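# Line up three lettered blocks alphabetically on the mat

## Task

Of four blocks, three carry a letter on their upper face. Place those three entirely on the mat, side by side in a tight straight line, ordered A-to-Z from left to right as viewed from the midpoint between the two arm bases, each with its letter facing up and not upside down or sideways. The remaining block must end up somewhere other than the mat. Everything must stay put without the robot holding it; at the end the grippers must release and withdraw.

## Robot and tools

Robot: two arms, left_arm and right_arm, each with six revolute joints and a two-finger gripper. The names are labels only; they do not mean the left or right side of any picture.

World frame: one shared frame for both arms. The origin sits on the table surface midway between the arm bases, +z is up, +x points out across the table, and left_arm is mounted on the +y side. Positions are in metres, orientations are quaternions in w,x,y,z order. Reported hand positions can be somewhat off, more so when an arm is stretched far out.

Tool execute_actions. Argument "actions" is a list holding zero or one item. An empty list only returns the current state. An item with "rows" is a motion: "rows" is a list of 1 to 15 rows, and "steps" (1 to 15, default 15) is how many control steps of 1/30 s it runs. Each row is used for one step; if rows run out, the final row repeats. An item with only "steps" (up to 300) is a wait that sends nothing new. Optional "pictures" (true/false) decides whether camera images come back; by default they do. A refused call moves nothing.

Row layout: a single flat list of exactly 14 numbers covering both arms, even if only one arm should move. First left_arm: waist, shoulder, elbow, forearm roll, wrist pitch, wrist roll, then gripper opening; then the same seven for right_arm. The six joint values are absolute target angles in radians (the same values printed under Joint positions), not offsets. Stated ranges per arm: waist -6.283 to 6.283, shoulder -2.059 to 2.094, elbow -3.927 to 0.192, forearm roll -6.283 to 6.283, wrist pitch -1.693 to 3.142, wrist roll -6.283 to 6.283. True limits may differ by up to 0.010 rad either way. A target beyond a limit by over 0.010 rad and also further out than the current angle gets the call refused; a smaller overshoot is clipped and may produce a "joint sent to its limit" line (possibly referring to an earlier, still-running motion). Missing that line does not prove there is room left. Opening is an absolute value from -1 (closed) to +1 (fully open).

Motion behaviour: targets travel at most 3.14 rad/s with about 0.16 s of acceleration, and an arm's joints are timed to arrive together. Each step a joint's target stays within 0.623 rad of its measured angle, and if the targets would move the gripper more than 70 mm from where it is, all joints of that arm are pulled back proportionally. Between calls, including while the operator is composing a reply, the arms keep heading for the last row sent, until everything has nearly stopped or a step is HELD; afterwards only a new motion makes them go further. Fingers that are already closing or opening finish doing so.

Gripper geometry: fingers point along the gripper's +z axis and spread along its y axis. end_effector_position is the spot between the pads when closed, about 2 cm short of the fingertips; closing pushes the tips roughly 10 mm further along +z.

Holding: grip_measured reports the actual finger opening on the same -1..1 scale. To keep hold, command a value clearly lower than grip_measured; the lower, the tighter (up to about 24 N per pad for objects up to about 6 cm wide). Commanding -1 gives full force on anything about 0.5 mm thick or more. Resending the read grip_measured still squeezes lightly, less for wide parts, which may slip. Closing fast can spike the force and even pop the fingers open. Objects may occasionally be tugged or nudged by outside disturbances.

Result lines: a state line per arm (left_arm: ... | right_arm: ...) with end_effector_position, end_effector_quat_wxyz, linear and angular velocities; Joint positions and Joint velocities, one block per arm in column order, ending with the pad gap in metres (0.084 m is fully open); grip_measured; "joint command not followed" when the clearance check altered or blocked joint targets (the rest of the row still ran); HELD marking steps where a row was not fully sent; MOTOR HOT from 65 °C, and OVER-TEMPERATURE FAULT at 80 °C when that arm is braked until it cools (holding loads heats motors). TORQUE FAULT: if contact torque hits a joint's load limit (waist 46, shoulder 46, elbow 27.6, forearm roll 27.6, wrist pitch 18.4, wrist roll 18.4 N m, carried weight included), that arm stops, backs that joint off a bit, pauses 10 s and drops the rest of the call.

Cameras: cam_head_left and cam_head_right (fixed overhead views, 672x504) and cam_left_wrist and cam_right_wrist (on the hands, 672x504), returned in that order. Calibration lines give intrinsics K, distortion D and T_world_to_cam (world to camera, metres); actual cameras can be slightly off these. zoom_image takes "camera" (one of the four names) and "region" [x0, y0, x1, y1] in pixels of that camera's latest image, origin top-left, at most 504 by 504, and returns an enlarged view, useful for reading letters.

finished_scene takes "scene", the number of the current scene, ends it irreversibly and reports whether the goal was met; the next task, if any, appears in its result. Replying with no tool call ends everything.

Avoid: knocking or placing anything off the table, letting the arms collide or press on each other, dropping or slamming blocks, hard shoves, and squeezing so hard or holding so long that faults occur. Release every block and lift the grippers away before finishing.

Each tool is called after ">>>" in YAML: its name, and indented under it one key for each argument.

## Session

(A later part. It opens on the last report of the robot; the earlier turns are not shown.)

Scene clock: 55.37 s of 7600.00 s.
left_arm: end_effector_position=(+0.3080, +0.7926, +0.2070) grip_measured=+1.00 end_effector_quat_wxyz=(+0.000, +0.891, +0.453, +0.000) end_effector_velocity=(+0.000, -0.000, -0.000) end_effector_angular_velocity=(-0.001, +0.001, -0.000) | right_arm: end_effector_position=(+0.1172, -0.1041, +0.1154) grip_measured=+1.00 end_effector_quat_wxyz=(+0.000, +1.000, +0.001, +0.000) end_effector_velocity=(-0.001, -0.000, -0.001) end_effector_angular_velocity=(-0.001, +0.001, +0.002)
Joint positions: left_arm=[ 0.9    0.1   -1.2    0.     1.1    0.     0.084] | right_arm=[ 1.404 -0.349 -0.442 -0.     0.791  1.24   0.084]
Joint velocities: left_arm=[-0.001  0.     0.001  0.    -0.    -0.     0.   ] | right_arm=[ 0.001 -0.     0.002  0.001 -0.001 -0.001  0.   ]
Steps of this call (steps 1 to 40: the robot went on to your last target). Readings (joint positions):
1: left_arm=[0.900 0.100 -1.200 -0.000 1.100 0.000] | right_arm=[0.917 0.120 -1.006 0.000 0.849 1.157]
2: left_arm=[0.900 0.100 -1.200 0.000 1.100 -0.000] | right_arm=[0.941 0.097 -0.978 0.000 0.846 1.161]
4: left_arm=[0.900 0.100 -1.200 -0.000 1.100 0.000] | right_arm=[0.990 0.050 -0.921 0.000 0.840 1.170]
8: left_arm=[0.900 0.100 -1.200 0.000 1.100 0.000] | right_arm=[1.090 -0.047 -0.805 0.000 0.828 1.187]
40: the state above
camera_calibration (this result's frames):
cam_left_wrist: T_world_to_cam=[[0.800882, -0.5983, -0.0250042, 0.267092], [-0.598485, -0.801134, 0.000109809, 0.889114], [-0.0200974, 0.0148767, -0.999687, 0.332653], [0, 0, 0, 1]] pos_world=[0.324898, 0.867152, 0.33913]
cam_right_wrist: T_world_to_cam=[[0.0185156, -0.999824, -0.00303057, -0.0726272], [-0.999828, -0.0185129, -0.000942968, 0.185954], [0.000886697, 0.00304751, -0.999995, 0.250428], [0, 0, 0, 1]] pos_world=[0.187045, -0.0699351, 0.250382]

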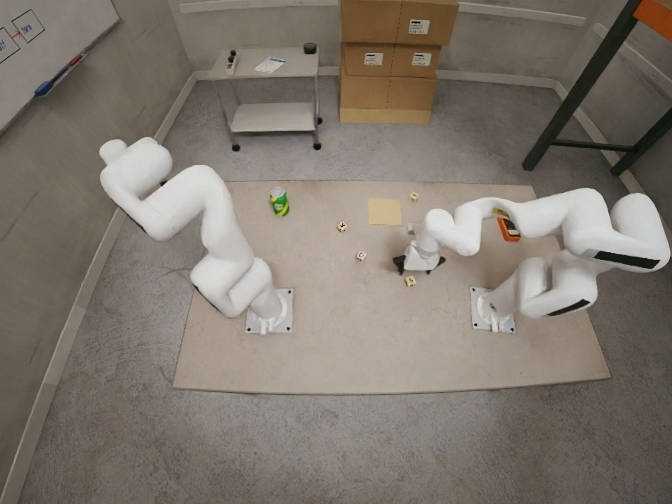

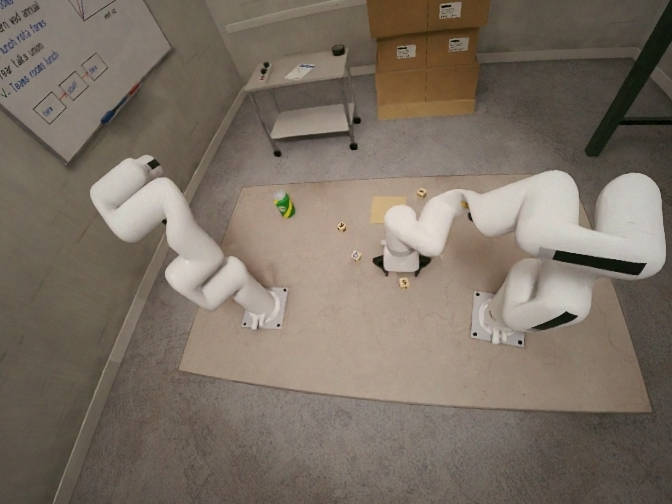

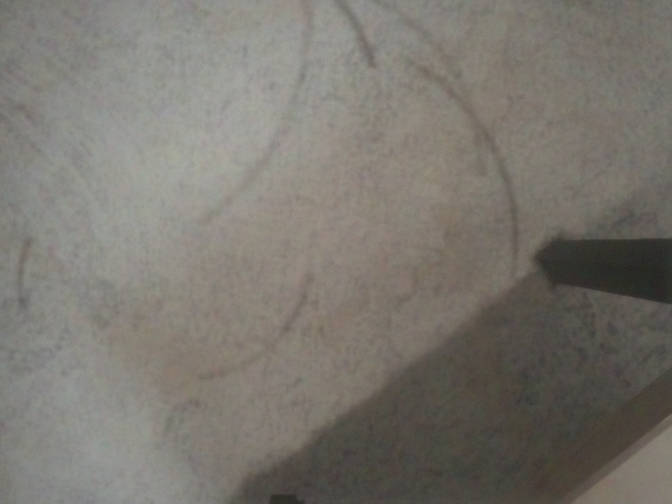

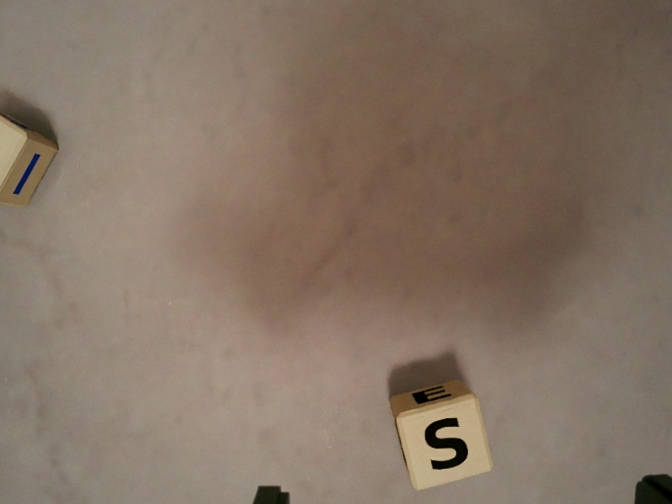

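>>> execute_actions:
  actions:
    - {"rows":[[0.9,0.1,-1.2,0,1.1,0,1,1.393,-0.239,-0.379,0,0.618,-0.6,0.6]]}
  pictures: false

>>> execute_actions:
  actions:
    - {"steps":18}
  pictures: false

>>> execute_actions:
  actions:
    - {"rows":[[0.9,0.1,-1.2,0,1.1,0,1,1.393,-0.077,-0.359,0,0.436,-0.6,0.6]]}
  pictures: false

>>> execute_actions:
  actions:
    - {"rows":[[0.9,0.1,-1.2,0,1.1,0,1,1.393,-0.077,-0.359,0,0.436,-0.6,0],[0.9,0.1,-1.2,0,1.1,0,1,1.393,-0.077,-0.359,0,0.436,-0.6,-0.2],[0.9,0.1,-1.2,0,1.1,0,1,1.393,-0.077,-0.359,0,0.436,-0.6,-0.3],[0.9,0.1,-1.2,0,1.1,0,1,1.393,-0.077,-0.359,0,0.436,-0.6,-0.3],[0.9,0.1,-1.2,0,1.1,0,1,1.393,-0.077,-0.359,0,0.436,-0.6,-0.75]],"steps":12}
  pictures: false

>>> execute_actions:
  actions:
    - {"rows":[[0.9,0.1,-1.2,0,1.1,0,1,1.393,-0.239,-0.379,0,0.618,-0.6,-0.75]],"steps":10}
  pictures: false

>>> execute_actions:
  actions:
    - {"rows":[[0.9,0.1,-1.2,0,1.1,0,1,0.81,0.47,-1.265,0,0.795,-0.921,-0.75]]}
  pictures: false

>>> execute_actions:
  actions:
    - {"steps":35}
  pictures: false

>>> execute_actions:
  actions:
    - {"rows":[[0.9,0.1,-1.2,0,1.1,0,1,0.81,0.534,-1.25,0,0.716,-0.921,-0.75]]}
  pictures: false

>>> execute_actions:
  actions:
    - {"steps":8}
  pictures: false

>>> execute_actions:
  actions:
    - {"rows":[[0.9,0.1,-1.2,0,1.1,0,1,0.81,0.534,-1.25,0,0.716,-0.921,1]],"steps":10}
  pictures: false

>>> execute_actions:
  actions:
    - {"rows":[[0.9,0.1,-1.2,0,1.1,0,1,0.81,0.42,-1.28,0,0.86,-0.921,1]],"steps":10}
  pictures: false

>>> execute_actions:
  actions:
    - {"rows":[[0.9,0.1,-1.2,0,1.1,0,1,1.171,0.737,-1.872,0,1.135,1.01,1]]}
  pictures: false

>>> execute_actions:
  actions:
    - {"steps":30}

Scene clock: 84.43 s of 7600.00 s.
left_arm: end_effector_position=(+0.3080, +0.7926, +0.2070) grip_measured=+1.00 end_effector_quat_wxyz=(+0.000, +0.891, +0.453, +0.000) end_effector_velocity=(-0.001, -0.000, -0.000) end_effector_angular_velocity=(-0.001, +0.001, +0.001) | right_arm: end_effector_position=(+0.1189, -0.1098, +0.0714) grip_measured=+0.59 end_effector_quat_wxyz=(+0.000, +0.868, +0.496, -0.000) end_effector_velocity=(+0.003, +0.007, -0.007) end_effector_angular_velocity=(+0.032, -0.009, +2.818)
Joint positions: left_arm=[ 0.9    0.1   -1.2   -0.     1.1   -0.     0.084] | right_arm=[ 1.393 -0.242 -0.381 -0.     0.623  0.193  0.069]
Joint velocities: left_arm=[ 0.001 -0.     0.001  0.     0.     0.    -0.   ] | right_arm=[-0.003  0.027  0.011 -0.001 -0.071 -2.82  -0.   ]
Steps of this call (steps 1 to 15: the robot went on to your last target; steps 16 to 90: nothing new was sent; then 25.57 s passed at rest; steps 91 to 105: all 15 steps of this action). Readings (joint positions):
91: left_arm=[0.900 0.100 -1.200 0.000 1.100 0.000] | right_arm=[1.404 -0.349 -0.442 0.000 0.791 1.240]
92: left_arm=[0.900 0.100 -1.200 -0.000 1.100 -0.000] | right_arm=[1.404 -0.348 -0.442 0.000 0.789 1.234]
94: left_arm=[0.900 0.100 -1.200 0.000 1.100 -0.000] | right_arm=[1.403 -0.340 -0.437 -0.000 0.774 1.178]
98: left_arm=[0.900 0.100 -1.200 -0.000 1.100 -0.000] | right_arm=[1.398 -0.287 -0.406 0.000 0.694 0.864]
105: the state above

Scene clock: 85.03 s of 7600.00 s.
left_arm: end_effector_position=(+0.3080, +0.7926, +0.2070) grip_measured=+1.00 end_effector_quat_wxyz=(+0.000, +0.891, +0.453, +0.000) end_effector_velocity=(-0.000, +0.000, -0.000) end_effector_angular_velocity=(-0.000, +0.000, +0.001) | right_arm: end_effector_position=(+0.1190, -0.1098, +0.0704) grip_measured=+0.59 end_effector_quat_wxyz=(-0.000, +0.609, +0.793, +0.000) end_effector_velocity=(-0.000, -0.000, -0.000) end_effector_angular_velocity=(-0.001, +0.000, +0.013)
Joint positions: left_arm=[ 0.9    0.1   -1.2    0.     1.1    0.     0.084] | right_arm=[ 1.393 -0.239 -0.379  0.     0.618 -0.599  0.069]
Joint velocities: left_arm=[ 0.     0.001 -0.    -0.    -0.    -0.    -0.   ] | right_arm=[ 0.     0.001  0.    -0.    -0.    -0.013  0.   ]
Steps of this call (steps 1 to 18: the robot went on to your last target). Readings (joint positions):
1: left_arm=[0.900 0.100 -1.200 -0.000 1.100 0.000] | right_arm=[1.393 -0.241 -0.380 -0.000 0.621 0.099]
2: left_arm=[0.900 0.100 -1.200 0.000 1.100 -0.000] | right_arm=[1.393 -0.241 -0.380 -0.000 0.620 0.004]
4: left_arm=[0.900 0.100 -1.200 -0.000 1.100 -0.000] | right_arm=[1.393 -0.240 -0.380 -0.000 0.619 -0.184]
8: left_arm=[0.900 0.100 -1.200 0.000 1.100 0.000] | right_arm=[1.393 -0.239 -0.379 -0.000 0.618 -0.491]
18: the state above

Scene clock: 85.53 s of 7600.00 s.
left_arm: end_effector_position=(+0.3080, +0.7926, +0.2070) grip_measured=+1.00 end_effector_quat_wxyz=(+0.000, +0.891, +0.453, +0.000) end_effector_velocity=(+0.000, +0.000, +0.001) end_effector_angular_velocity=(+0.001, -0.001, -0.000) | right_arm: end_effector_position=(+0.1192, -0.1091, +0.0262) grip_measured=+0.59 end_effector_quat_wxyz=(-0.000, +0.609, +0.793, +0.001) end_effector_velocity=(-0.001, -0.002, -0.003) end_effector_angular_velocity=(-0.004, +0.002, -0.000)
Joint positions: left_arm=[ 0.9    0.1   -1.2    0.     1.1   -0.     0.084] | right_arm=[ 1.393 -0.078 -0.36  -0.     0.436 -0.6    0.069]
Joint velocities: left_arm=[-0.    -0.001  0.     0.    -0.    -0.    -0.   ] | right_arm=[ 0.001  0.005  0.006  0.001 -0.007  0.    -0.   ]
Steps of this call (steps 1 to 15: all 15 steps of this action). Readings (joint positions):
1: left_arm=[0.900 0.100 -1.200 0.000 1.100 -0.000] | right_arm=[1.393 -0.239 -0.379 0.000 0.618 -0.599]
2: left_arm=[0.900 0.100 -1.200 0.000 1.100 0.000] | right_arm=[1.393 -0.235 -0.379 0.000 0.611 -0.599]
4: left_arm=[0.900 0.100 -1.200 -0.000 1.100 -0.000] | right_arm=[1.393 -0.193 -0.376 -0.000 0.559 -0.600]
8: left_arm=[0.900 0.100 -1.200 0.000 1.100 0.000] | right_arm=[1.393 -0.089 -0.357 0.000 0.457 -0.600]
15: the state above

Scene clock: 85.93 s of 7600.00 s.
left_arm: end_effector_position=(+0.3080, +0.7926, +0.2070) grip_measured=+1.00 end_effector_quat_wxyz=(+0.000, +0.891, +0.453, +0.000) end_effector_velocity=(+0.000, -0.000, -0.001) end_effector_angular_velocity=(-0.001, +0.001, -0.001) | right_arm: end_effector_position=(+0.1191, -0.1095, +0.0257) grip_measured=-0.33 end_effector_quat_wxyz=(-0.000, +0.609, +0.793, +0.000) end_effector_velocity=(-0.000, -0.001, -0.000) end_effector_angular_velocity=(-0.002, +0.001, -0.001)
Joint positions: left_arm=[ 0.9    0.1   -1.2    0.     1.1    0.     0.084] | right_arm=[ 1.393 -0.077 -0.359 -0.     0.436 -0.6    0.03 ]
Joint velocities: left_arm=[-0.     0.001  0.    -0.    -0.     0.     0.   ] | right_arm=[-0.001  0.     0.001  0.     0.001  0.001  0.   ]
Steps of this call (steps 1 to 12: all 12 steps of this action). Readings (joint positions):
1: left_arm=[0.900 0.100 -1.200 0.000 1.100 -0.000] | right_arm=[1.393 -0.078 -0.360 -0.000 0.436 -0.600]
2: left_arm=[0.900 0.100 -1.200 -0.000 1.100 -0.000] | right_arm=[1.393 -0.078 -0.359 -0.000 0.436 -0.600]
4: left_arm=[0.900 0.100 -1.200 -0.000 1.100 0.000] | right_arm=[1.393 -0.078 -0.359 -0.000 0.436 -0.600]
8: left_arm=[0.900 0.100 -1.200 0.000 1.100 0.000] | right_arm=[1.393 -0.077 -0.359 -0.000 0.436 -0.600]
12: the state above

Scene clock: 86.27 s of 7600.00 s.
left_arm: end_effector_position=(+0.3080, +0.7926, +0.2070) grip_measured=+1.00 end_effector_quat_wxyz=(+0.000, +0.891, +0.453, +0.000) end_effector_velocity=(+0.000, -0.000, +0.000) end_effector_angular_velocity=(+0.001, -0.000, -0.001) | right_arm: end_effector_position=(+0.1197, -0.1078, +0.0706) grip_measured=-0.33 end_effector_quat_wxyz=(-0.001, +0.609, +0.793, +0.003) end_effector_velocity=(-0.014, -0.042, -0.011) end_effector_angular_velocity=(-0.119, +0.042, -0.004)
Joint positions: left_arm=[ 0.9    0.1   -1.2   -0.     1.1   -0.     0.084] | right_arm=[ 1.393 -0.236 -0.381 -0.     0.61  -0.6    0.03 ]
Joint velocities: left_arm=[-0.001 -0.    -0.     0.    -0.    -0.     0.   ] | right_arm=[-0.002 -0.043  0.046 -0.     0.123  0.002 -0.   ]
Steps of this call (steps 1 to 10: all 10 steps of this action). Readings (joint positions):
1: left_arm=[0.900 0.100 -1.200 -0.000 1.100 -0.000] | right_arm=[1.393 -0.078 -0.359 -0.000 0.436 -0.600]
2: left_arm=[0.900 0.100 -1.200 0.000 1.100 -0.000] | right_arm=[1.393 -0.081 -0.359 0.000 0.443 -0.600]
4: left_arm=[0.900 0.100 -1.200 0.000 1.100 0.000] | right_arm=[1.393 -0.123 -0.362 0.000 0.495 -0.600]
8: left_arm=[0.900 0.100 -1.200 0.000 1.100 0.000] | right_arm=[1.393 -0.227 -0.381 -0.000 0.597 -0.600]
10: the state above

Scene clock: 86.77 s of 7600.00 s.
left_arm: end_effector_position=(+0.3080, +0.7926, +0.2070) grip_measured=+1.00 end_effector_quat_wxyz=(+0.000, +0.891, +0.453, +0.000) end_effector_velocity=(-0.000, -0.000, -0.000) end_effector_angular_velocity=(-0.000, +0.000, +0.000) | right_arm: end_effector_position=(+0.2834, -0.0721, +0.0652) grip_measured=-0.33 end_effector_quat_wxyz=(+0.001, +0.666, +0.745, -0.022) end_effector_velocity=(+0.397, +0.075, +0.020) end_effector_angular_velocity=(+0.108, -0.067, -0.271)
Joint positions: left_arm=[ 0.9    0.1   -1.2   -0.     1.1   -0.     0.084] | right_arm=[ 1.06   0.159 -0.831  0.     0.718 -0.783  0.03 ]
Joint velocities: left_arm=[ 0.    -0.     0.001 -0.    -0.     0.     0.   ] | right_arm=[-0.606  0.751 -1.064 -0.001  0.186 -0.334 -0.   ]
Steps of this call (steps 1 to 15: all 15 steps of this action). Readings (joint positions):
1: left_arm=[0.900 0.100 -1.200 0.000 1.100 0.000] | right_arm=[1.393 -0.237 -0.379 -0.000 0.614 -0.600]
2: left_arm=[0.900 0.100 -1.200 -0.000 1.100 0.000] | right_arm=[1.389 -0.233 -0.383 -0.000 0.617 -0.603]
4: left_arm=[0.900 0.100 -1.200 0.000 1.100 0.000] | right_arm=[1.344 -0.184 -0.432 -0.000 0.633 -0.630]
8: left_arm=[0.900 0.100 -1.200 0.000 1.100 0.000] | right_arm=[1.215 -0.035 -0.582 0.000 0.670 -0.698]
15: the state above

Scene clock: 87.93 s of 7600.00 s.
left_arm: end_effector_position=(+0.3080, +0.7926, +0.2070) grip_measured=+1.00 end_effector_quat_wxyz=(+0.000, +0.891, +0.453, +0.000) end_effector_velocity=(+0.000, +0.000, +0.000) end_effector_angular_velocity=(+0.001, -0.001, -0.000) | right_arm: end_effector_position=(+0.4511, -0.0805, +0.0604) grip_measured=-0.33 end_effector_quat_wxyz=(+0.000, +0.707, +0.707, +0.000) end_effector_velocity=(+0.001, -0.000, +0.000) end_effector_angular_velocity=(-0.000, -0.001, -0.001)
Joint positions: left_arm=[ 0.9    0.1   -1.2   -0.     1.1   -0.     0.084] | right_arm=[ 0.81   0.47  -1.265  0.     0.795 -0.921  0.03 ]
Joint velocities: left_arm=[-0. -0. -0.  0. -0. -0.  0.] | right_arm=[-0.001  0.    -0.002 -0.001  0.001  0.    -0.   ]
Steps of this call (steps 1 to 30: the robot went on to your last target; steps 31 to 35: nothing new was sent). Readings (joint positions):
1: left_arm=[0.900 0.100 -1.200 0.000 1.100 0.000] | right_arm=[1.040 0.184 -0.867 0.000 0.724 -0.794]
2: left_arm=[0.900 0.100 -1.200 0.000 1.100 -0.000] | right_arm=[1.020 0.209 -0.902 0.000 0.730 -0.805]
4: left_arm=[0.900 0.100 -1.200 -0.000 1.100 0.000] | right_arm=[0.980 0.259 -0.971 0.000 0.743 -0.828]
8: left_arm=[0.900 0.100 -1.200 -0.000 1.100 0.000] | right_arm=[0.900 0.358 -1.109 0.000 0.767 -0.871]
35: the state above
All arms were judged still, so your last target was given up. Only a new action makes them travel on or press farther. Fingers that are still opening or closing keep moving.

Scene clock: 88.43 s of 7600.00 s.
left_arm: end_effector_position=(+0.3080, +0.7926, +0.2070) grip_measured=+1.00 end_effector_quat_wxyz=(+0.000, +0.891, +0.453, +0.000) end_effector_velocity=(+0.001, -0.000, +0.001) end_effector_angular_velocity=(+0.001, -0.001, -0.001) | right_arm: end_effector_position=(+0.4512, -0.0804, +0.0277) grip_measured=-0.33 end_effector_quat_wxyz=(+0.000, +0.707, +0.707, +0.002) end_effector_velocity=(+0.000, +0.001, -0.001) end_effector_angular_velocity=(+0.001, -0.001, +0.002)
Joint positions: left_arm=[ 0.9    0.1   -1.2    0.     1.1   -0.     0.084] | right_arm=[ 0.81   0.531 -1.252 -0.     0.717 -0.921  0.03 ]
Joint velocities: left_arm=[-0.001 -0.001 -0.    -0.    -0.     0.     0.   ] | right_arm=[ 0.001  0.003 -0.    -0.    -0.004 -0.     0.   ]
Steps of this call (steps 1 to 15: all 15 steps of this action). Readings (joint positions):
1: left_arm=[0.900 0.100 -1.200 0.000 1.100 0.000] | right_arm=[0.810 0.470 -1.265 -0.000 0.795 -0.921]
2: left_arm=[0.900 0.100 -1.200 -0.000 1.100 0.000] | right_arm=[0.810 0.473 -1.264 -0.000 0.788 -0.921]
4: left_arm=[0.900 0.100 -1.200 0.000 1.100 0.000] | right_arm=[0.810 0.497 -1.262 -0.000 0.755 -0.921]
8: left_arm=[0.900 0.100 -1.200 -0.000 1.100 0.000] | right_arm=[0.810 0.530 -1.251 0.000 0.722 -0.921]
15: the state above

Scene clock: 88.70 s of 7600.00 s.
left_arm: end_effector_position=(+0.3080, +0.7926, +0.2070) grip_measured=+1.00 end_effector_quat_wxyz=(+0.000, +0.891, +0.453, +0.000) end_effector_velocity=(-0.000, -0.000, -0.002) end_effector_angular_velocity=(-0.003, +0.002, -0.000) | right_arm: end_effector_position=(+0.4511, -0.0805, +0.0274) grip_measured=-0.33 end_effector_quat_wxyz=(+0.000, +0.707, +0.707, +0.002) end_effector_velocity=(-0.000, +0.000, -0.001) end_effector_angular_velocity=(+0.001, -0.000, +0.000)
Joint positions: left_arm=[ 0.9    0.1   -1.2    0.     1.1    0.     0.084] | right_arm=[ 0.81   0.532 -1.251  0.     0.716 -0.921  0.03 ]
Joint velocities: left_arm=[-0.     0.003  0.    -0.     0.     0.    -0.   ] | right_arm=[ 0.     0.001  0.001  0.    -0.003 -0.     0.   ]
Steps of this call (steps 1 to 8: the robot went on to your last target). Readings (joint positions):
1: left_arm=[0.900 0.100 -1.200 0.000 1.100 0.000] | right_arm=[0.810 0.531 -1.252 -0.000 0.716 -0.921]
2: left_arm=[0.900 0.100 -1.200 -0.000 1.100 -0.000] | right_arm=[0.810 0.531 -1.252 -0.000 0.716 -0.921]
4: left_arm=[0.900 0.100 -1.200 0.000 1.100 0.000] | right_arm=[0.810 0.531 -1.252 -0.000 0.716 -0.921]
8: the state above

Scene clock: 89.03 s of 7600.00 s.
left_arm: end_effector_position=(+0.3080, +0.7926, +0.2070) grip_measured=+1.00 end_effector_quat_wxyz=(+0.000, +0.891, +0.453, +0.000) end_effector_velocity=(-0.000, +0.000, -0.001) end_effector_angular_velocity=(-0.001, +0.001, +0.000) | right_arm: end_effector_position=(+0.4485, -0.0826, +0.0227) grip_measured=+0.99 end_effector_quat_wxyz=(-0.000, +0.707, +0.707, -0.003) end_effector_velocity=(+0.015, +0.011, +0.023) end_effector_angular_velocity=(+0.032, -0.042, -0.001)
Joint positions: left_arm=[ 0.9    0.1   -1.2   -0.     1.1   -0.     0.084] | right_arm=[ 0.81   0.538 -1.247 -0.     0.716 -0.921  0.084]
Joint velocities: left_arm=[ 0.     0.002 -0.001 -0.     0.     0.    -0.   ] | right_arm=[ 0.    -0.024 -0.026  0.    -0.003  0.001  0.006]
Steps of this call (steps 1 to 10: all 10 steps of this action). Readings (joint positions):
1: left_arm=[0.900 0.100 -1.200 -0.000 1.100 0.000] | right_arm=[0.810 0.532 -1.251 0.000 0.716 -0.921]
2: left_arm=[0.900 0.100 -1.200 -0.000 1.100 -0.000] | right_arm=[0.810 0.534 -1.250 0.000 0.715 -0.921]
4: left_arm=[0.900 0.100 -1.200 0.000 1.100 -0.000] | right_arm=[0.810 0.536 -1.248 0.000 0.715 -0.921]
8: left_arm=[0.900 0.100 -1.200 -0.000 1.100 0.000] | right_arm=[0.810 0.539 -1.246 -0.000 0.716 -0.921]
10: the state above

Scene clock: 89.37 s of 7600.00 s.
left_arm: end_effector_position=(+0.3080, +0.7926, +0.2070) grip_measured=+1.00 end_effector_quat_wxyz=(+0.000, +0.891, +0.453, +0.000) end_effector_velocity=(+0.000, +0.000, +0.000) end_effector_angular_velocity=(+0.001, -0.001, -0.000) | right_arm: end_effector_position=(+0.4537, -0.0785, +0.0921) grip_measured=+1.00 end_effector_quat_wxyz=(+0.001, +0.707, +0.707, +0.006) end_effector_velocity=(-0.051, -0.039, -0.058) end_effector_angular_velocity=(-0.127, +0.169, -0.002)
Joint positions: left_arm=[ 0.9    0.1   -1.2    0.     1.1    0.     0.084] | right_arm=[ 0.81   0.418 -1.284 -0.     0.854 -0.921  0.084]
Joint velocities: left_arm=[-0. -0.  0. -0. -0. -0. -0.] | right_arm=[-0.001  0.033  0.082  0.002  0.096 -0.001 -0.   ]
Steps of this call (steps 1 to 10: all 10 steps of this action). Readings (joint positions):
1: left_arm=[0.900 0.100 -1.200 -0.000 1.100 0.000] | right_arm=[0.810 0.537 -1.248 -0.000 0.716 -0.921]
2: left_arm=[0.900 0.100 -1.200 0.000 1.100 0.000] | right_arm=[0.810 0.533 -1.249 -0.000 0.723 -0.921]
4: left_arm=[0.900 0.100 -1.200 0.000 1.100 -0.000] | right_arm=[0.810 0.501 -1.254 0.000 0.772 -0.921]
8: left_arm=[0.900 0.100 -1.200 0.000 1.100 0.000] | right_arm=[0.810 0.422 -1.286 -0.000 0.844 -0.921]
10: the state above

Scene clock: 89.87 s of 7600.00 s.
left_arm: end_effector_position=(+0.3080, +0.7926, +0.2070) grip_measured=+1.00 end_effector_quat_wxyz=(+0.000, +0.891, +0.453, +0.000) end_effector_velocity=(-0.000, +0.000, -0.001) end_effector_angular_velocity=(-0.001, +0.001, +0.000) | right_arm: end_effector_position=(+0.4025, +0.0705, +0.1070) grip_measured=+1.00 end_effector_quat_wxyz=(+0.000, +0.816, +0.579, -0.001) end_effector_velocity=(-0.162, +0.296, +0.040) end_effector_angular_velocity=(+0.003, -0.007, -1.460)
Joint positions: left_arm=[ 0.9    0.1   -1.2    0.     1.1   -0.     0.084] | right_arm=[ 1.053  0.634 -1.677  0.     1.044 -0.342  0.084]
Joint velocities: left_arm=[ 0.     0.002  0.     0.    -0.    -0.    -0.   ] | right_arm=[ 0.502  0.433 -0.823 -0.001  0.384  1.962  0.   ]
Steps of this call (steps 1 to 15: all 15 steps of this action). Readings (joint positions):
1: left_arm=[0.900 0.100 -1.200 0.000 1.100 -0.000] | right_arm=[0.810 0.420 -1.281 -0.000 0.857 -0.921]
2: left_arm=[0.900 0.100 -1.200 0.000 1.100 -0.000] | right_arm=[0.812 0.424 -1.284 -0.000 0.861 -0.915]
4: left_arm=[0.900 0.100 -1.200 0.000 1.100 -0.000] | right_arm=[0.837 0.452 -1.330 -0.000 0.886 -0.862]
8: left_arm=[0.900 0.100 -1.200 -0.000 1.100 0.000] | right_arm=[0.927 0.525 -1.470 0.000 0.947 -0.705]
15: the state above

Scene clock: 90.87 s of 7600.00 s.
left_arm: end_effector_position=(+0.3080, +0.7926, +0.2070) grip_measured=+1.00 end_effector_quat_wxyz=(+0.000, +0.891, +0.453, +0.000) end_effector_velocity=(+0.000, +0.000, +0.000) end_effector_angular_velocity=(+0.001, -0.000, -0.000) | right_arm: end_effector_position=(+0.3576, +0.1367, +0.1159) grip_measured=+1.00 end_effector_quat_wxyz=(-0.000, +1.000, +0.000, +0.000) end_effector_velocity=(-0.000, +0.001, +0.000) end_effector_angular_velocity=(+0.001, +0.000, -0.001)
Joint positions: left_arm=[ 0.9    0.1   -1.2   -0.     1.1    0.     0.084] | right_arm=[ 1.171  0.737 -1.872 -0.     1.135  1.01   0.084]
Joint velocities: left_arm=[-0.    -0.001  0.     0.    -0.001 -0.     0.   ] | right_arm=[ 0.001  0.001 -0.002  0.001  0.001  0.001 -0.   ]
Steps of this call (steps 1 to 30: the robot went on to your last target). Readings (joint positions):
1: left_arm=[0.900 0.100 -1.200 0.000 1.100 0.000] | right_arm=[1.069 0.649 -1.704 0.000 1.056 -0.273]
2: left_arm=[0.900 0.100 -1.200 0.000 1.100 -0.000] | right_arm=[1.085 0.663 -1.730 0.000 1.069 -0.198]
4: left_arm=[0.900 0.100 -1.200 -0.000 1.100 -0.000] | right_arm=[1.116 0.689 -1.780 0.000 1.092 -0.027]
8: left_arm=[0.900 0.100 -1.200 0.000 1.100 0.000] | right_arm=[1.157 0.723 -1.845 0.000 1.122 0.349]
30: the state above
camera_calibration (this result's frames):
cam_left_wrist: T_world_to_cam=[[0.800882, -0.5983, -0.0250041, 0.267092], [-0.598485, -0.801134, 0.000109867, 0.889114], [-0.0200974, 0.0148766, -0.999687, 0.332654], [0, 0, 0, 1]] pos_world=[0.324898, 0.867152, 0.33913]
cam_right_wrist: T_world_to_cam=[[0.0157954, -0.999871, -0.00305206, 0.164694], [-0.999875, -0.0157926, -0.000954724, 0.430437], [0.0009064, 0.00306676, -0.999995, 0.24995], [0, 0, 0, 1]] pos_world=[0.427555, 0.170704, 0.250863]

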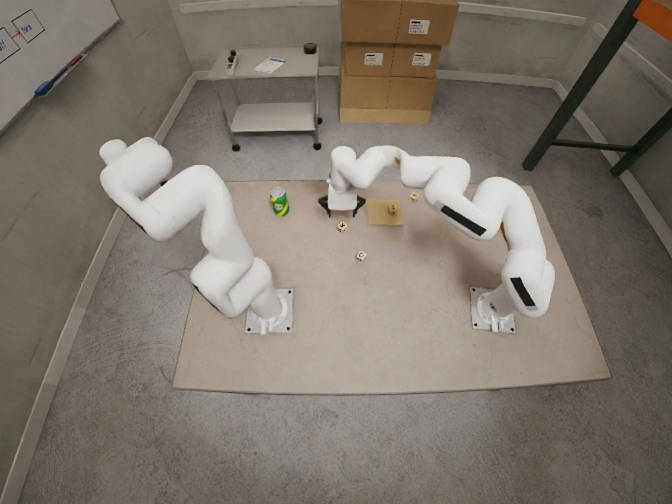

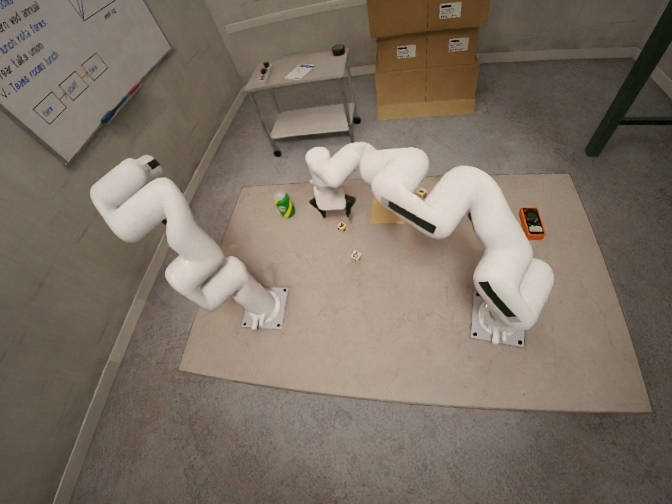

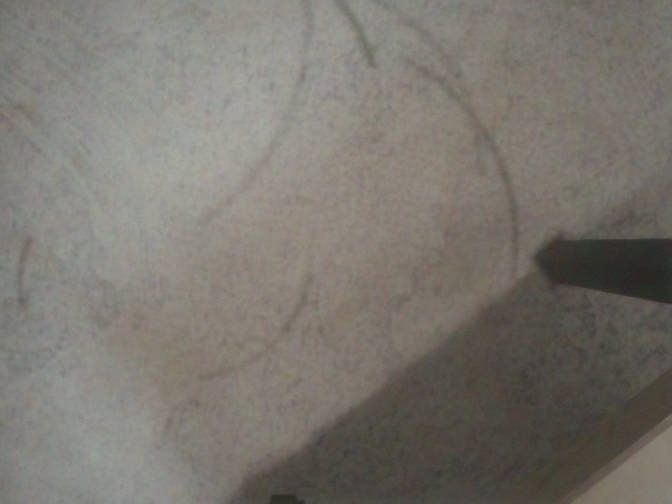

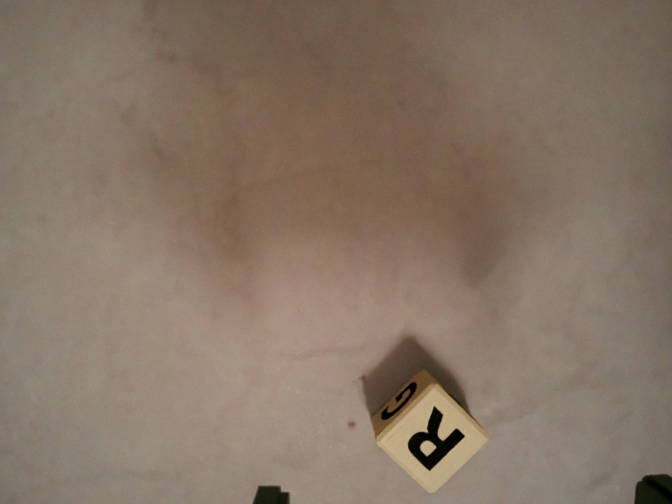

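>>> execute_actions:
  actions:
    - {"rows":[[0.9,0.1,-1.2,0,1.1,0,1,1.166,0.79,-1.84,0,1.05,0.236,0.6]]}
  pictures: false

>>> execute_actions:
  actions:
    - {"rows":[[0.9,0.1,-1.2,0,1.1,0,1,1.166,0.859,-1.813,0,0.954,0.236,0.6]]}
  pictures: false

>>> execute_actions:
  actions:
    - {"steps":6}
  pictures: false

>>> execute_actions:
  actions:
    - {"rows":[[0.9,0.1,-1.2,0,1.1,0,1,1.166,0.859,-1.813,0,0.954,0.236,0],[0.9,0.1,-1.2,0,1.1,0,1,1.166,0.859,-1.813,0,0.954,0.236,-0.2],[0.9,0.1,-1.2,0,1.1,0,1,1.166,0.859,-1.813,0,0.954,0.236,-0.3],[0.9,0.1,-1.2,0,1.1,0,1,1.166,0.859,-1.813,0,0.954,0.236,-0.3],[0.9,0.1,-1.2,0,1.1,0,1,1.166,0.859,-1.813,0,0.954,0.236,-0.75]],"steps":12}
  pictures: false

>>> execute_actions:
  actions:
    - {"rows":[[0.9,0.1,-1.2,0,1.1,0,1,1.166,0.79,-1.84,0,1.05,0.236,-0.75]],"steps":10}
  pictures: false

>>> execute_actions:
  actions:
    - {"rows":[[0.9,0.1,-1.2,0,1.1,0,1,0.862,0.525,-1.378,0,0.853,2.271,-0.75]]}
  pictures: false

>>> execute_actions:
  actions:
    - {"steps":30}

Scene clock: 111.63 s of 7600.00 s.
left_arm: end_effector_position=(+0.3080, +0.7926, +0.2070) grip_measured=+1.00 end_effector_quat_wxyz=(+0.000, +0.891, +0.453, +0.000) end_effector_velocity=(+0.000, -0.000, -0.001) end_effector_angular_velocity=(-0.000, +0.000, -0.000) | right_arm: end_effector_position=(+0.3607, +0.1357, +0.0740) grip_measured=+0.59 end_effector_quat_wxyz=(+0.001, +0.930, +0.367, -0.001) end_effector_velocity=(+0.010, +0.016, +0.025) end_effector_angular_velocity=(+0.059, -0.037, +0.287)
Joint positions: left_arm=[ 0.9    0.1   -1.2    0.     1.1    0.     0.084] | right_arm=[ 1.166  0.791 -1.84   0.     1.052  0.254  0.069]
Joint velocities: left_arm=[-0.     0.001  0.     0.    -0.001 -0.    -0.   ] | right_arm=[ 0.    -0.021 -0.022 -0.    -0.028 -0.286 -0.   ]
Steps of this call (steps 1 to 15: the robot went on to your last target; steps 16 to 90: nothing new was sent; then 17.27 s passed at rest; steps 91 to 105: all 15 steps of this action). Readings (joint positions):
91: left_arm=[0.900 0.100 -1.200 -0.000 1.100 -0.000] | right_arm=[1.171 0.737 -1.872 0.000 1.135 1.010]
92: left_arm=[0.900 0.100 -1.200 0.000 1.100 -0.000] | right_arm=[1.171 0.737 -1.872 0.000 1.134 1.004]
94: left_arm=[0.900 0.100 -1.200 -0.000 1.100 -0.000] | right_arm=[1.171 0.741 -1.870 -0.000 1.126 0.948]
98: left_arm=[0.900 0.100 -1.200 0.000 1.100 -0.000] | right_arm=[1.168 0.766 -1.854 -0.000 1.087 0.635]
105: the state above

Scene clock: 112.13 s of 7600.00 s.
left_arm: end_effector_position=(+0.3080, +0.7926, +0.2070) grip_measured=+1.00 end_effector_quat_wxyz=(+0.000, +0.891, +0.453, +0.000) end_effector_velocity=(-0.000, +0.000, -0.000) end_effector_angular_velocity=(-0.001, +0.000, +0.000) | right_arm: end_effector_position=(+0.3616, +0.1369, +0.0289) grip_measured=+0.59 end_effector_quat_wxyz=(-0.002, +0.927, +0.375, +0.002) end_effector_velocity=(-0.005, -0.009, -0.015) end_effector_angular_velocity=(-0.025, +0.016, +0.001)
Joint positions: left_arm=[ 0.9    0.1   -1.2   -0.     1.1   -0.     0.084] | right_arm=[ 1.166  0.856 -1.816 -0.     0.954  0.236  0.069]
Joint velocities: left_arm=[ 0.     0.001  0.    -0.     0.    -0.     0.   ] | right_arm=[-0.     0.011  0.02  -0.    -0.001 -0.001 -0.   ]
Steps of this call (steps 1 to 15: all 15 steps of this action). Readings (joint positions):
1: left_arm=[0.900 0.100 -1.200 -0.000 1.100 -0.000] | right_arm=[1.166 0.790 -1.840 -0.000 1.050 0.247]
2: left_arm=[0.900 0.100 -1.200 0.000 1.100 0.000] | right_arm=[1.166 0.792 -1.840 -0.000 1.044 0.243]
4: left_arm=[0.900 0.100 -1.200 -0.000 1.100 -0.000] | right_arm=[1.166 0.813 -1.835 -0.000 1.005 0.239]
8: left_arm=[0.900 0.100 -1.200 -0.000 1.100 -0.000] | right_arm=[1.166 0.861 -1.808 0.000 0.963 0.237]
15: the state above

Scene clock: 112.33 s of 7600.00 s.
left_arm: end_effector_position=(+0.3080, +0.7926, +0.2070) grip_measured=+1.00 end_effector_quat_wxyz=(+0.000, +0.891, +0.453, +0.000) end_effector_velocity=(+0.000, -0.000, -0.001) end_effector_angular_velocity=(-0.001, +0.001, -0.001) | right_arm: end_effector_position=(+0.3606, +0.1354, +0.0259) grip_measured=+0.59 end_effector_quat_wxyz=(+0.000, +0.927, +0.375, -0.000) end_effector_velocity=(+0.001, +0.000, +0.001) end_effector_angular_velocity=(+0.002, -0.000, -0.001)
Joint positions: left_arm=[ 0.9    0.1   -1.2   -0.     1.1    0.     0.084] | right_arm=[ 1.166  0.859 -1.813  0.     0.954  0.236  0.069]
Joint velocities: left_arm=[-0.001  0.001  0.     0.    -0.    -0.     0.   ] | right_arm=[-0.001 -0.    -0.001  0.001 -0.    -0.001 -0.   ]
Steps of this call (steps 1 to 6: the robot went on to your last target). Readings (joint positions):
1: left_arm=[0.900 0.100 -1.200 -0.000 1.100 0.000] | right_arm=[1.166 0.857 -1.815 -0.000 0.954 0.236]
2: left_arm=[0.900 0.100 -1.200 -0.000 1.100 -0.000] | right_arm=[1.166 0.857 -1.814 -0.000 0.954 0.236]
4: left_arm=[0.900 0.100 -1.200 -0.000 1.100 -0.000] | right_arm=[1.166 0.859 -1.813 0.000 0.954 0.236]
6: the state above

Scene clock: 112.73 s of 7600.00 s.
left_arm: end_effector_position=(+0.3080, +0.7926, +0.2070) grip_measured=+1.00 end_effector_quat_wxyz=(+0.000, +0.891, +0.453, +0.000) end_effector_velocity=(+0.000, +0.000, +0.001) end_effector_angular_velocity=(+0.001, -0.001, +0.000) | right_arm: end_effector_position=(+0.3607, +0.1356, +0.0261) grip_measured=-0.33 end_effector_quat_wxyz=(-0.000, +0.927, +0.375, +0.000) end_effector_velocity=(+0.000, +0.000, +0.000) end_effector_angular_velocity=(+0.000, -0.001, +0.001)
Joint positions: left_arm=[ 0.9    0.1   -1.2   -0.     1.1    0.     0.084] | right_arm=[ 1.166  0.859 -1.813 -0.     0.954  0.236  0.03 ]
Joint velocities: left_arm=[-0.    -0.001 -0.     0.     0.001 -0.    -0.   ] | right_arm=[ 0.     0.    -0.001 -0.     0.    -0.001  0.   ]
Steps of this call (steps 1 to 12: all 12 steps of this action). Readings (joint positions):
1: left_arm=[0.900 0.100 -1.200 0.000 1.100 0.000] | right_arm=[1.166 0.859 -1.813 0.000 0.954 0.236]
2: left_arm=[0.900 0.100 -1.200 -0.000 1.100 -0.000] | right_arm=[1.166 0.859 -1.813 -0.000 0.954 0.236]
4: left_arm=[0.900 0.100 -1.200 -0.000 1.100 0.000] | right_arm=[1.166 0.859 -1.813 -0.000 0.954 0.236]
8: left_arm=[0.900 0.100 -1.200 -0.000 1.100 0.000] | right_arm=[1.166 0.859 -1.813 -0.000 0.954 0.236]
12: the state above

Scene clock: 113.07 s of 7600.00 s.
left_arm: end_effector_position=(+0.3080, +0.7926, +0.2070) grip_measured=+1.00 end_effector_quat_wxyz=(+0.000, +0.891, +0.453, +0.000) end_effector_velocity=(+0.000, -0.000, +0.000) end_effector_angular_velocity=(-0.000, +0.000, -0.001) | right_arm: end_effector_position=(+0.3626, +0.1387, +0.0787) grip_measured=-0.33 end_effector_quat_wxyz=(-0.003, +0.927, +0.375, +0.005) end_effector_velocity=(-0.026, -0.041, -0.067) end_effector_angular_velocity=(-0.152, +0.097, -0.000)
Joint positions: left_arm=[ 0.9    0.1   -1.2    0.     1.1   -0.     0.084] | right_arm=[ 1.166  0.786 -1.844 -0.     1.046  0.236  0.03 ]
Joint velocities: left_arm=[-0. -0.  0.  0.  0.  0. -0.] | right_arm=[-0.     0.052  0.069  0.     0.058 -0.    -0.   ]
Steps of this call (steps 1 to 10: all 10 steps of this action). Readings (joint positions):
1: left_arm=[0.900 0.100 -1.200 0.000 1.100 0.000] | right_arm=[1.166 0.859 -1.813 -0.000 0.954 0.236]
2: left_arm=[0.900 0.100 -1.200 -0.000 1.100 -0.000] | right_arm=[1.166 0.856 -1.814 0.000 0.961 0.236]
4: left_arm=[0.900 0.100 -1.200 -0.000 1.100 -0.000] | right_arm=[1.166 0.835 -1.819 0.000 0.999 0.236]
8: left_arm=[0.900 0.100 -1.200 0.000 1.100 0.000] | right_arm=[1.166 0.787 -1.845 -0.000 1.041 0.236]
10: the state above

Scene clock: 113.57 s of 7600.00 s.
left_arm: end_effector_position=(+0.3080, +0.7926, +0.2070) grip_measured=+1.00 end_effector_quat_wxyz=(+0.000, +0.891, +0.453, +0.000) end_effector_velocity=(+0.000, -0.000, -0.001) end_effector_angular_velocity=(-0.001, +0.001, -0.001) | right_arm: end_effector_position=(+0.4372, +0.0027, +0.0699) grip_measured=-0.33 end_effector_quat_wxyz=(+0.000, +0.997, -0.073, -0.000) end_effector_velocity=(+0.105, -0.294, -0.008) end_effector_angular_velocity=(+0.001, -0.004, -3.025)
Joint positions: left_arm=[ 0.9    0.1   -1.2    0.     1.1    0.     0.084] | right_arm=[ 0.936  0.591 -1.491 -0.     0.901  0.922  0.03 ]
Joint velocities: left_arm=[-0.     0.001  0.     0.     0.     0.001 -0.   ] | right_arm=[-0.476 -0.42   0.716 -0.    -0.299  2.549  0.   ]
Steps of this call (steps 1 to 15: all 15 steps of this action). Readings (joint positions):
1: left_arm=[0.900 0.100 -1.200 0.000 1.100 0.000] | right_arm=[1.166 0.788 -1.841 -0.000 1.048 0.236]
2: left_arm=[0.900 0.100 -1.200 0.000 1.100 0.000] | right_arm=[1.164 0.788 -1.835 0.000 1.046 0.242]
4: left_arm=[0.900 0.100 -1.200 -0.000 1.100 -0.000] | right_arm=[1.144 0.769 -1.793 0.000 1.028 0.296]
8: left_arm=[0.900 0.100 -1.200 -0.000 1.100 -0.000] | right_arm=[1.056 0.697 -1.675 -0.000 0.978 0.475]
15: the state above

Scene clock: 114.57 s of 7600.00 s.
left_arm: end_effector_position=(+0.3080, +0.7926, +0.2070) grip_measured=+1.00 end_effector_quat_wxyz=(+0.000, +0.891, +0.453, +0.000) end_effector_velocity=(+0.000, +0.000, +0.000) end_effector_angular_velocity=(+0.000, -0.000, -0.000) | right_arm: end_effector_position=(+0.4504, -0.0436, +0.0680) grip_measured=-0.33 end_effector_quat_wxyz=(+0.000, +0.708, -0.707, +0.000) end_effector_velocity=(+0.000, +0.000, +0.001) end_effector_angular_velocity=(+0.001, -0.001, -0.001)
Joint positions: left_arm=[ 0.9    0.1   -1.2   -0.     1.1    0.     0.084] | right_arm=[ 0.862  0.525 -1.378 -0.     0.853  2.271  0.03 ]
Joint velocities: left_arm=[ 0.     0.    -0.001 -0.    -0.     0.     0.   ] | right_arm=[ 0.    -0.001 -0.001 -0.001  0.     0.001 -0.   ]
Steps of this call (steps 1 to 30: the robot went on to your last target). Readings (joint positions):
1: left_arm=[0.900 0.100 -1.200 -0.000 1.100 -0.000] | right_arm=[0.920 0.577 -1.468 -0.000 0.891 1.010]
2: left_arm=[0.900 0.100 -1.200 0.000 1.100 0.000] | right_arm=[0.907 0.565 -1.447 -0.000 0.883 1.102]
4: left_arm=[0.900 0.100 -1.200 0.000 1.100 0.000] | right_arm=[0.885 0.546 -1.415 -0.000 0.869 1.292]
8: left_arm=[0.900 0.100 -1.200 -0.000 1.100 0.000] | right_arm=[0.867 0.530 -1.386 0.000 0.857 1.671]
30: the state above
camera_calibration (this result's frames):
cam_left_wrist: T_world_to_cam=[[0.800882, -0.5983, -0.0250041, 0.267092], [-0.598485, -0.801134, 0.000109841, 0.889114], [-0.0200974, 0.0148766, -0.999687, 0.332653], [0, 0, 0, 1]] pos_world=[0.324898, 0.867152, 0.33913]
cam_right_wrist: T_world_to_cam=[[-0.999856, -0.0167181, -0.00305406, 0.483124], [-0.0167152, 0.99986, -0.000950398, 0.121708], [0.00306952, -0.000899211, -0.999995, 0.201342], [0, 0, 0, 1]] pos_world=[0.48447, -0.113433, 0.202932]

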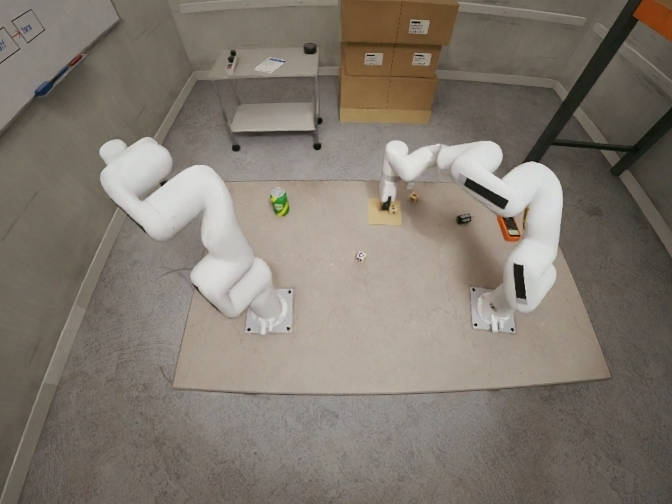

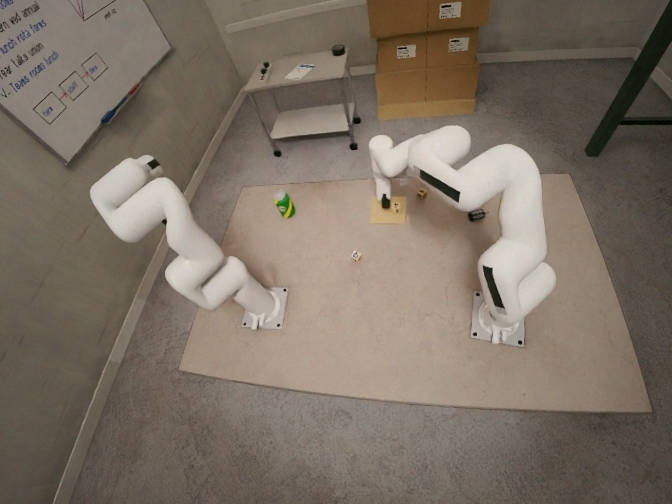

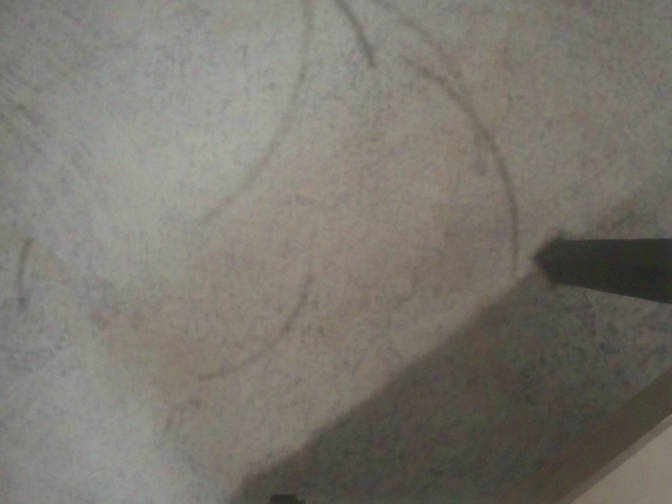

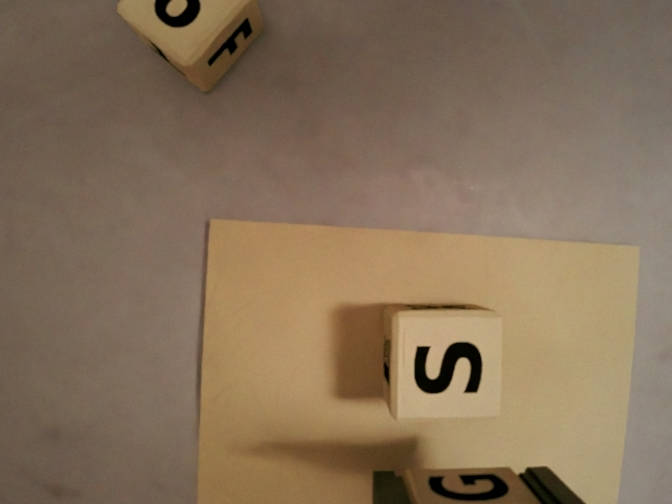

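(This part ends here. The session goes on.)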